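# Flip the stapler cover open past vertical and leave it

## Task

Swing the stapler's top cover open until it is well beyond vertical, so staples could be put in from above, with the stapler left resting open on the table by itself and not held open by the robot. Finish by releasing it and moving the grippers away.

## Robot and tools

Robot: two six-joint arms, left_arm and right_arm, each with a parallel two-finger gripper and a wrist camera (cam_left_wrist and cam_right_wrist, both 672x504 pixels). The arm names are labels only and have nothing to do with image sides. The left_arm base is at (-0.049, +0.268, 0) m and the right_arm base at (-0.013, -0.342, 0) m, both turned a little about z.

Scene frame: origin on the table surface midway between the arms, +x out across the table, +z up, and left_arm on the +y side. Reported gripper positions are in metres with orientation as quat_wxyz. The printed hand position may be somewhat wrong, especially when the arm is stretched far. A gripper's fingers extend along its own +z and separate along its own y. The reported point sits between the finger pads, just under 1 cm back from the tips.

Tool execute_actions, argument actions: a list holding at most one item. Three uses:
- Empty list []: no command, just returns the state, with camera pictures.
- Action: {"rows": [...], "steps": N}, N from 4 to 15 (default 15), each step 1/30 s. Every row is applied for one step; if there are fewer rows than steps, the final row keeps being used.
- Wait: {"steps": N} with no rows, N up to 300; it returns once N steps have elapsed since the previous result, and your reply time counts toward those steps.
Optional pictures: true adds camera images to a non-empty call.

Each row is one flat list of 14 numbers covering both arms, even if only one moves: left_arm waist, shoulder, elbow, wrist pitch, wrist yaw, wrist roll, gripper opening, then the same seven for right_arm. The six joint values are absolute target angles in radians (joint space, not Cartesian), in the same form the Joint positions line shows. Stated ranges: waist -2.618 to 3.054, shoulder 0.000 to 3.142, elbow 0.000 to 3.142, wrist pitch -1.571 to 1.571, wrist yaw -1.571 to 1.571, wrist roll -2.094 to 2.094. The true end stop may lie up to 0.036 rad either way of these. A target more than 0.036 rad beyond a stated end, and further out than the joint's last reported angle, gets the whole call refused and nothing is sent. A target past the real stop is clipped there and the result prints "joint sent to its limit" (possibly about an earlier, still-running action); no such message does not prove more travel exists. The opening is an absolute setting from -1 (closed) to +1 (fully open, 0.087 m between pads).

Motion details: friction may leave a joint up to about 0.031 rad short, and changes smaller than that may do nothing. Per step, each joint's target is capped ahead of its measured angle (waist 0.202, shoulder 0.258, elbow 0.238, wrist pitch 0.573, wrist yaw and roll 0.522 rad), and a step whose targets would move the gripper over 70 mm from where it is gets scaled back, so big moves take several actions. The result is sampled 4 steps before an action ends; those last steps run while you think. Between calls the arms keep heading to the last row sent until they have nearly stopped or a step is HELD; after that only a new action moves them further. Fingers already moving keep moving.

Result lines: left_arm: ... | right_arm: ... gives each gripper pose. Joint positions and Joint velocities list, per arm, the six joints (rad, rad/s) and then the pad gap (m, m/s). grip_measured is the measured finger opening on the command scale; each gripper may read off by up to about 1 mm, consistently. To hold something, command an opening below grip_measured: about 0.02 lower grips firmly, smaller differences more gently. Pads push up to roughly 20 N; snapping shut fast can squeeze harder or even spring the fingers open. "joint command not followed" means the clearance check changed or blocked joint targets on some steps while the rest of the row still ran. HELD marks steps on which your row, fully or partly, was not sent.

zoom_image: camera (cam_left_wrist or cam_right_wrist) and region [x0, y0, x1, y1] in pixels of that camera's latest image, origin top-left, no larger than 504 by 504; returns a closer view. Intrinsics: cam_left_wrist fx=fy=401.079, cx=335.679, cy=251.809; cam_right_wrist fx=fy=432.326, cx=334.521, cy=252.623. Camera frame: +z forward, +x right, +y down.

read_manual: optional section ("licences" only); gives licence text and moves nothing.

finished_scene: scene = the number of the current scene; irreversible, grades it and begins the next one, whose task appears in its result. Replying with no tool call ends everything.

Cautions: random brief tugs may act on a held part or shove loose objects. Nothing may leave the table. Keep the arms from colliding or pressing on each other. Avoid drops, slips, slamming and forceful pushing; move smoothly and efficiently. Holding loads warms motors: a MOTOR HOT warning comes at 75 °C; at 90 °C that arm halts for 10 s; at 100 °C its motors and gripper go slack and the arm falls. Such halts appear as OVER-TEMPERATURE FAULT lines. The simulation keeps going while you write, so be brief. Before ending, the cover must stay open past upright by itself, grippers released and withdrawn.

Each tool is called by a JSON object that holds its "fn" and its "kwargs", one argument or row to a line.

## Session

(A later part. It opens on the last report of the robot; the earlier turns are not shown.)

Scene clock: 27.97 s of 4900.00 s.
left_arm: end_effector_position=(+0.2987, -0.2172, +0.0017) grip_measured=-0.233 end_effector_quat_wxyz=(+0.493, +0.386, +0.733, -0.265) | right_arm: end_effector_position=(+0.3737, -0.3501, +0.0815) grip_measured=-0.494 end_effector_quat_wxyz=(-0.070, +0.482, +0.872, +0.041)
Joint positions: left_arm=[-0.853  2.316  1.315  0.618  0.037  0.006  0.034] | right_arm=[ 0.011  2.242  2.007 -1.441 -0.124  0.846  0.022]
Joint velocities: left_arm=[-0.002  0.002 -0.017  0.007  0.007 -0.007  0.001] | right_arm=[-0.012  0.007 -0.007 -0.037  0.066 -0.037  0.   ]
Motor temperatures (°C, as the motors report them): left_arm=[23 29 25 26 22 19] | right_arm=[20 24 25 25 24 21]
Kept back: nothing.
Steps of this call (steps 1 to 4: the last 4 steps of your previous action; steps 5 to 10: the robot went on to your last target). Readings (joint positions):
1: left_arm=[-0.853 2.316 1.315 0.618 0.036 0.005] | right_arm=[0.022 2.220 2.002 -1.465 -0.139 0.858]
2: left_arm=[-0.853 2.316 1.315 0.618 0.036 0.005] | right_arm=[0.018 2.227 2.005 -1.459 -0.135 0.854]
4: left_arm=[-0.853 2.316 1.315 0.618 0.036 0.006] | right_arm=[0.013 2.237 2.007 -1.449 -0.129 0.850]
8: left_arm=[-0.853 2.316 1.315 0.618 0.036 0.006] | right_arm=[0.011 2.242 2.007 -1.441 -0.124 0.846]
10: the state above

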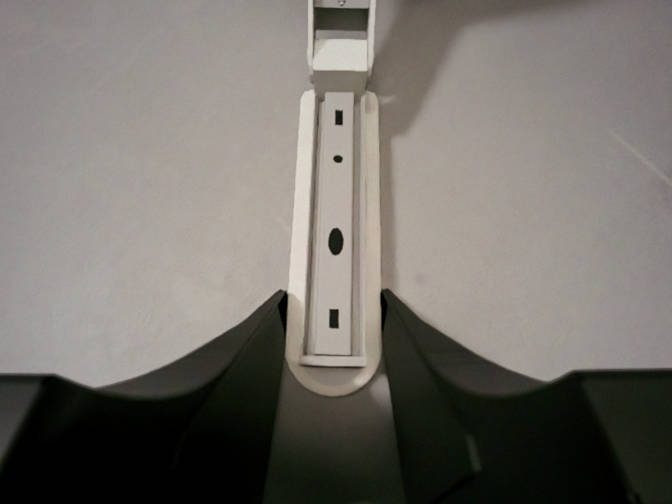

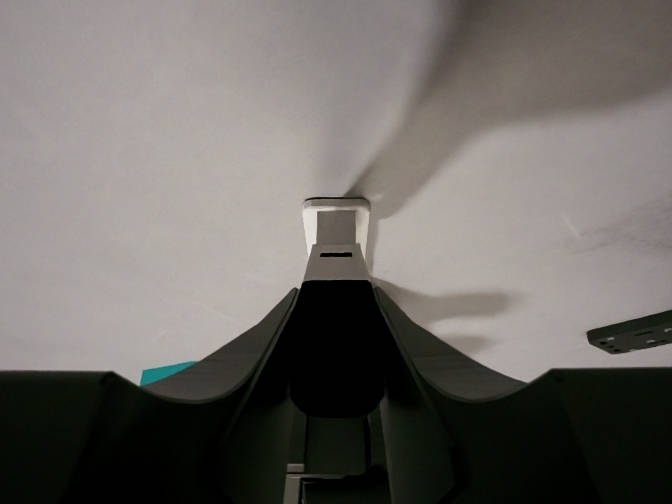

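{"fn": "execute_actions", "kwargs": {
  "actions": [
    {"rows":[[-0.854,2.33,1.315,0.6,0.04,0,-0.27,0.011,2.242,2.007,-1.441,-0.124,0.846,-0.505],[-0.854,2.33,1.315,0.6,0.04,0,-0.27,0.011,2.242,2.007,-1.441,-0.124,0.846,-0.502],[-0.854,2.33,1.315,0.6,0.04,0,-0.27,0.011,2.242,2.007,-1.441,-0.124,0.846,-0.5],[-0.854,2.33,1.315,0.6,0.04,0,-0.27,0.011,2.242,2.007,-1.441,-0.124,0.846,-0.498],[-0.854,2.33,1.315,0.6,0.04,0,-0.27,0.011,2.242,2.007,-1.441,-0.124,0.846,-0.496],[-0.854,2.33,1.315,0.6,0.04,0,-0.27,0.011,2.242,2.007,-1.441,-0.124,0.846,-0.494],[-0.854,2.33,1.315,0.6,0.04,0,-0.27,0.011,2.242,2.007,-1.441,-0.124,0.846,-0.49],[-0.854,2.33,1.315,0.6,0.04,0,-0.27,0.011,2.242,2.007,-1.441,-0.124,0.846,-0.48],[-0.854,2.33,1.315,0.6,0.04,0,-0.27,0.011,2.242,2.007,-1.441,-0.124,0.846,-0.45],[-0.854,2.33,1.315,0.6,0.04,0,-0.27,0.011,2.242,2.007,-1.441,-0.124,0.846,-0.3],[-0.854,2.33,1.315,0.6,0.04,0,-0.27,0.011,2.242,2.007,-1.441,-0.124,0.846,-0.1]],"steps":15}
  ]
}}

{"fn": "execute_actions", "kwargs": {
  "actions": [
    {"steps":6}
  ],
  "pictures": true
}}

Scene clock: 28.67 s of 4900.00 s.
left_arm: end_effector_position=(+0.2987, -0.2172, +0.0017) grip_measured=-0.233 end_effector_quat_wxyz=(+0.493, +0.386, +0.733, -0.265) | right_arm: end_effector_position=(+0.3735, -0.3490, +0.0819) grip_measured=-0.201 end_effector_quat_wxyz=(-0.072, +0.482, +0.872, +0.043)
Joint positions: left_arm=[-0.853  2.316  1.315  0.618  0.037  0.006  0.034] | right_arm=[ 0.011  2.242  2.007 -1.443 -0.129  0.845  0.035]
Joint velocities: left_arm=[ 0.022 -0.012  0.012 -0.007 -0.051  0.051 -0.001] | right_arm=[-0.017 -0.022 -0.007  0.037  0.007  0.051  0.179]
Motor temperatures (°C, as the motors report them): left_arm=[23 30 25 26 22 19] | right_arm=[20 24 25 25 24 21]
Steps of this call (steps 1 to 10: the robot went on to your last target; steps 11 to 21: the first 11 steps of this action). Readings (joint positions):
11: left_arm=[-0.853 2.316 1.315 0.618 0.037 0.006] | right_arm=[0.011 2.242 2.007 -1.443 -0.128 0.845]
12: left_arm=[-0.853 2.316 1.315 0.618 0.037 0.006] | right_arm=[0.011 2.242 2.007 -1.443 -0.129 0.845]
14: left_arm=[-0.853 2.316 1.315 0.618 0.037 0.006] | right_arm=[0.011 2.242 2.007 -1.443 -0.129 0.845]
18: left_arm=[-0.853 2.316 1.315 0.618 0.037 0.006] | right_arm=[0.011 2.242 2.007 -1.443 -0.129 0.845]
21: the state above

Scene clock: 28.87 s of 4900.00 s.
left_arm: end_effector_position=(+0.2987, -0.2172, +0.0017) grip_measured=-0.233 end_effector_quat_wxyz=(+0.493, +0.386, +0.733, -0.265) | right_arm: end_effector_position=(+0.3735, -0.3490, +0.0819) grip_measured=-0.100 end_effector_quat_wxyz=(-0.072, +0.482, +0.872, +0.043)
Joint positions: left_arm=[-0.853  2.316  1.315  0.618  0.037  0.006  0.034] | right_arm=[ 0.011  2.242  2.007 -1.443 -0.129  0.845  0.039]
Joint velocities: left_arm=[ 0.002 -0.007 -0.007 -0.051 -0.066 -0.007 -0.001] | right_arm=[-0.017 -0.007 -0.007  0.037  0.022  0.022 -0.   ]
Motor temperatures (°C, as the motors report them): left_arm=[23 30 25 26 22 19] | right_arm=[20 24 25 25 24 21]
Kept back: nothing.
Steps of this call (steps 1 to 4: the last 4 steps of your previous action; steps 5 to 6: the robot went on to your last target). Readings (joint positions):
1: left_arm=[-0.853 2.316 1.315 0.618 0.037 0.006] | right_arm=[0.011 2.242 2.007 -1.443 -0.129 0.845]
2: left_arm=[-0.853 2.316 1.315 0.618 0.037 0.006] | right_arm=[0.011 2.242 2.007 -1.443 -0.129 0.845]
4: left_arm=[-0.853 2.316 1.315 0.618 0.037 0.006] | right_arm=[0.011 2.242 2.007 -1.443 -0.129 0.845]
6: the state above

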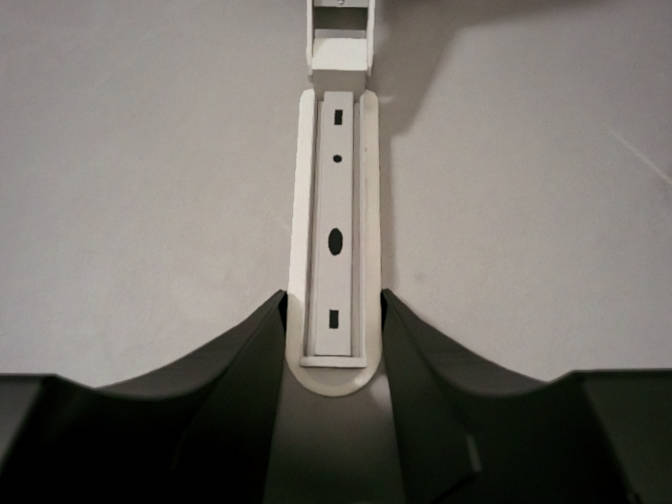

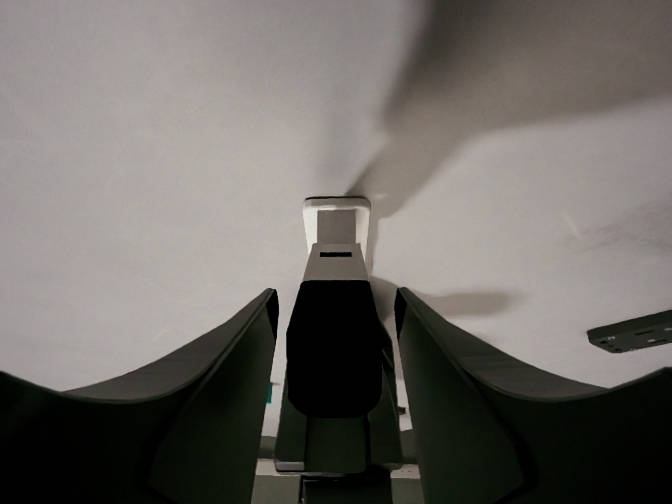

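{"fn": "execute_actions", "kwargs": {
  "actions": [
    {"rows":[[-0.854,2.32,1.315,0.62,0.04,0,-0.23,0.011,2.242,2.007,-1.441,-0.124,0.846,0.3],[-0.854,2.32,1.315,0.62,0.04,0,-0.2,0.011,2.23,2.007,-1.441,-0.124,0.846,0.7],[-0.854,2.32,1.315,0.62,0.04,0,-0.1,0.011,2.21,2.007,-1.441,-0.124,0.846,1],[-0.854,2.31,1.315,0.63,0.04,0,0.1,0.011,2.18,2.007,-1.441,-0.124,0.846,1],[-0.854,2.29,1.31,0.64,0.04,0,0.3,0.011,2.15,2.007,-1.441,-0.124,0.846,1],[-0.854,2.26,1.29,0.64,0.04,0,0.5,0.011,2.11,2.007,-1.441,-0.124,0.846,1],[-0.854,2.22,1.26,0.64,0.04,0,0.5,0.011,2.07,2.007,-1.441,-0.124,0.846,1],[-0.854,2.18,1.23,0.64,0.04,0,0.5,0.011,2.03,2.007,-1.441,-0.124,0.846,1],[-0.854,2.14,1.2,0.64,0.04,0,0.5,0.011,1.99,2.007,-1.441,-0.124,0.846,1],[-0.854,2.1,1.17,0.64,0.04,0,0.5,0.011,1.95,2.007,-1.441,-0.124,0.846,1],[-0.854,2.05,1.14,0.64,0.04,0,0.5,0.011,1.9,2.007,-1.441,-0.124,0.846,1],[-0.854,2.0,1.11,0.64,0.04,0,0.5,0.011,1.85,2.007,-1.441,-0.124,0.846,1],[-0.854,1.95,1.08,0.64,0.04,0,0.5,0.011,1.8,2.007,-1.441,-0.124,0.846,1],[-0.854,1.9,1.05,0.64,0.04,0,0.5,0.011,1.75,2.0,-1.441,-0.124,0.846,1],[-0.854,1.85,1.02,0.64,0.04,0,0.5,0.011,1.7,1.95,-1.441,-0.124,0.846,1]],"steps":15}
  ]
}}

{"fn": "execute_actions", "kwargs": {
  "actions": [
    {"rows":[[-0.7,1.3,1.0,0.0,0.04,0,1,-0.2,1.2,1.4,-0.9,0,0.3,1]],"steps":15}
  ]
}}

{"fn": "execute_actions", "kwargs": {
  "actions": [
    {"steps":15}
  ],
  "pictures": true
}}

Scene clock: 29.63 s of 4900.00 s.
left_arm: end_effector_position=(+0.2872, -0.2015, +0.0449) grip_measured=+0.500 end_effector_quat_wxyz=(+0.509, +0.381, +0.722, -0.273) | right_arm: end_effector_position=(+0.3714, -0.3487, +0.1660) grip_measured=+0.989 end_effector_quat_wxyz=(+0.038, +0.475, +0.875, +0.082)
Joint positions: left_arm=[-0.853  2.16   1.203  0.616  0.037  0.006  0.066] | right_arm=[ 0.011  2.009  2.006 -1.44  -0.129  0.845  0.087]
Joint velocities: left_arm=[-0.012 -1.316 -0.813 -0.051  0.022  0.022  0.   ] | right_arm=[ 0.002 -1.424  0.022  0.007  0.051 -0.022 -0.001]
Motor temperatures (°C, as the motors report them): left_arm=[23 30 25 26 22 19] | right_arm=[20 25 25 25 24 21]
Steps of this call (steps 1 to 12: the robot went on to your last target; steps 13 to 23: the first 11 steps of this action). Readings (joint positions):
13: left_arm=[-0.853 2.316 1.315 0.618 0.037 0.006] | right_arm=[0.011 2.242 2.007 -1.443 -0.129 0.845]
14: left_arm=[-0.853 2.316 1.315 0.618 0.037 0.006] | right_arm=[0.011 2.242 2.007 -1.443 -0.129 0.845]
16: left_arm=[-0.853 2.316 1.315 0.618 0.037 0.006] | right_arm=[0.011 2.236 2.007 -1.443 -0.129 0.845]
20: left_arm=[-0.853 2.276 1.285 0.618 0.037 0.006] | right_arm=[0.011 2.146 2.006 -1.443 -0.129 0.845]
23: the state above

Scene clock: 30.13 s of 4900.00 s.
left_arm: end_effector_position=(+0.2578, -0.0436, +0.2890) grip_measured=+0.988 end_effector_quat_wxyz=(+0.606, +0.297, +0.690, -0.262) | right_arm: end_effector_position=(+0.2746, -0.4350, +0.2924) grip_measured=+0.989 end_effector_quat_wxyz=(+0.425, +0.324, +0.845, +0.007)
Joint positions: left_arm=[-0.694  1.277  1.021  0.128  0.035  0.004  0.087] | right_arm=[-0.204  1.166  1.445 -0.972 -0.017  0.368  0.087]
Joint velocities: left_arm=[-0.002 -0.593 -0.002 -0.066 -0.095 -0.051 -0.   ] | right_arm=[ 0.012  0.183 -0.388  0.462  0.081 -0.432 -0.001]
Motor temperatures (°C, as the motors report them): left_arm=[23 30 25 27 22 19] | right_arm=[20 25 25 25 24 21]
Steps of this call (steps 1 to 4: the last 4 steps of your previous action; steps 5 to 15: the first 11 steps of this action). Readings (joint positions):
5: left_arm=[-0.844 1.895 1.076 0.581 0.042 0.006] | right_arm=[-0.001 1.733 1.969 -1.393 -0.127 0.797]
6: left_arm=[-0.828 1.836 1.068 0.510 0.047 0.006] | right_arm=[-0.030 1.664 1.920 -1.324 -0.119 0.732]
8: left_arm=[-0.771 1.712 1.051 0.371 0.048 0.006] | right_arm=[-0.122 1.515 1.792 -1.175 -0.088 0.599]
12: left_arm=[-0.693 1.415 1.021 0.150 0.035 0.004] | right_arm=[-0.204 1.206 1.507 -1.009 -0.026 0.427]
15: the state above

Scene clock: 30.63 s of 4900.00 s.
left_arm: end_effector_position=(+0.2517, -0.0376, +0.2580) grip_measured=+0.988 end_effector_quat_wxyz=(+0.562, +0.312, +0.726, -0.244) | right_arm: end_effector_position=(+0.2847, -0.4430, +0.2804) grip_measured=+0.989 end_effector_quat_wxyz=(+0.423, +0.301, +0.854, -0.010)
Joint positions: left_arm=[-0.694  1.287  1.021  0.013  0.035  0.004  0.087] | right_arm=[-0.204  1.192  1.412 -0.917 -0.009  0.309  0.087]
Joint velocities: left_arm=[-0.007 -0.002 -0.022 -0.007 -0.007 -0.022  0.001] | right_arm=[-0.017 -0.017 -0.022 -0.022  0.081  0.007 -0.   ]
Motor temperatures (°C, as the motors report them): left_arm=[23 30 25 27 22 19] | right_arm=[20 25 25 25 24 21]
Kept back: nothing.
Steps of this call (steps 1 to 4: the last 4 steps of your previous action; steps 5 to 15: the robot went on to your last target). Readings (joint positions):
1: left_arm=[-0.694 1.265 1.021 0.125 0.035 0.004] | right_arm=[-0.204 1.172 1.434 -0.960 -0.015 0.356]
2: left_arm=[-0.694 1.265 1.021 0.116 0.035 0.004] | right_arm=[-0.204 1.179 1.425 -0.952 -0.014 0.346]
4: left_arm=[-0.694 1.274 1.021 0.079 0.035 0.004] | right_arm=[-0.204 1.189 1.415 -0.942 -0.012 0.331]
8: left_arm=[-0.694 1.287 1.021 0.030 0.035 0.004] | right_arm=[-0.204 1.192 1.412 -0.927 -0.010 0.317]
15: the state above

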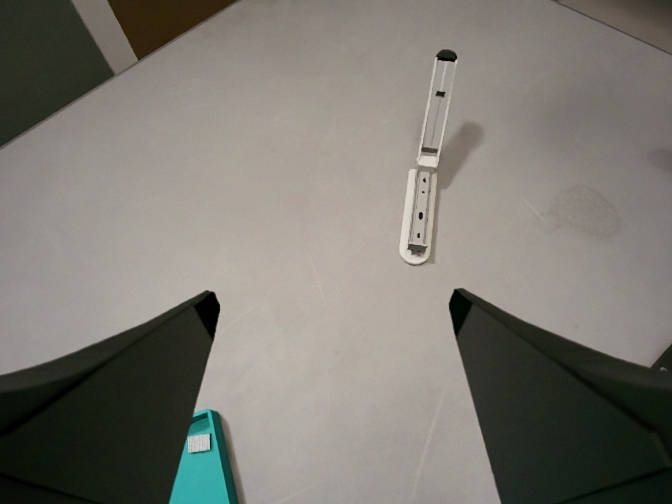

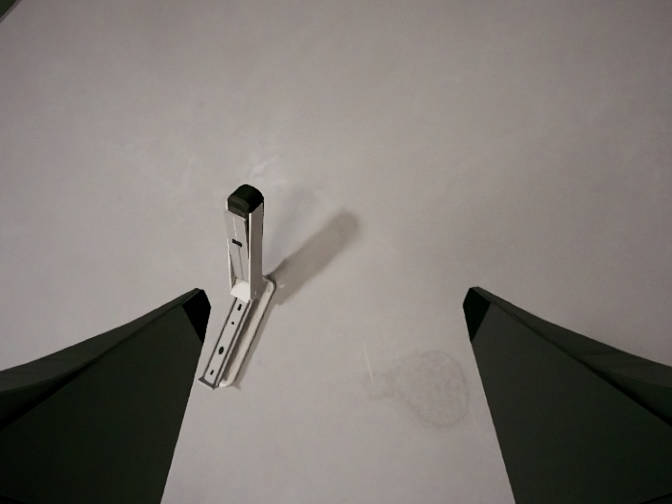

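{"fn": "finished_scene", "kwargs": {
  "scene": 1
}}

The scene is finished: the task was done.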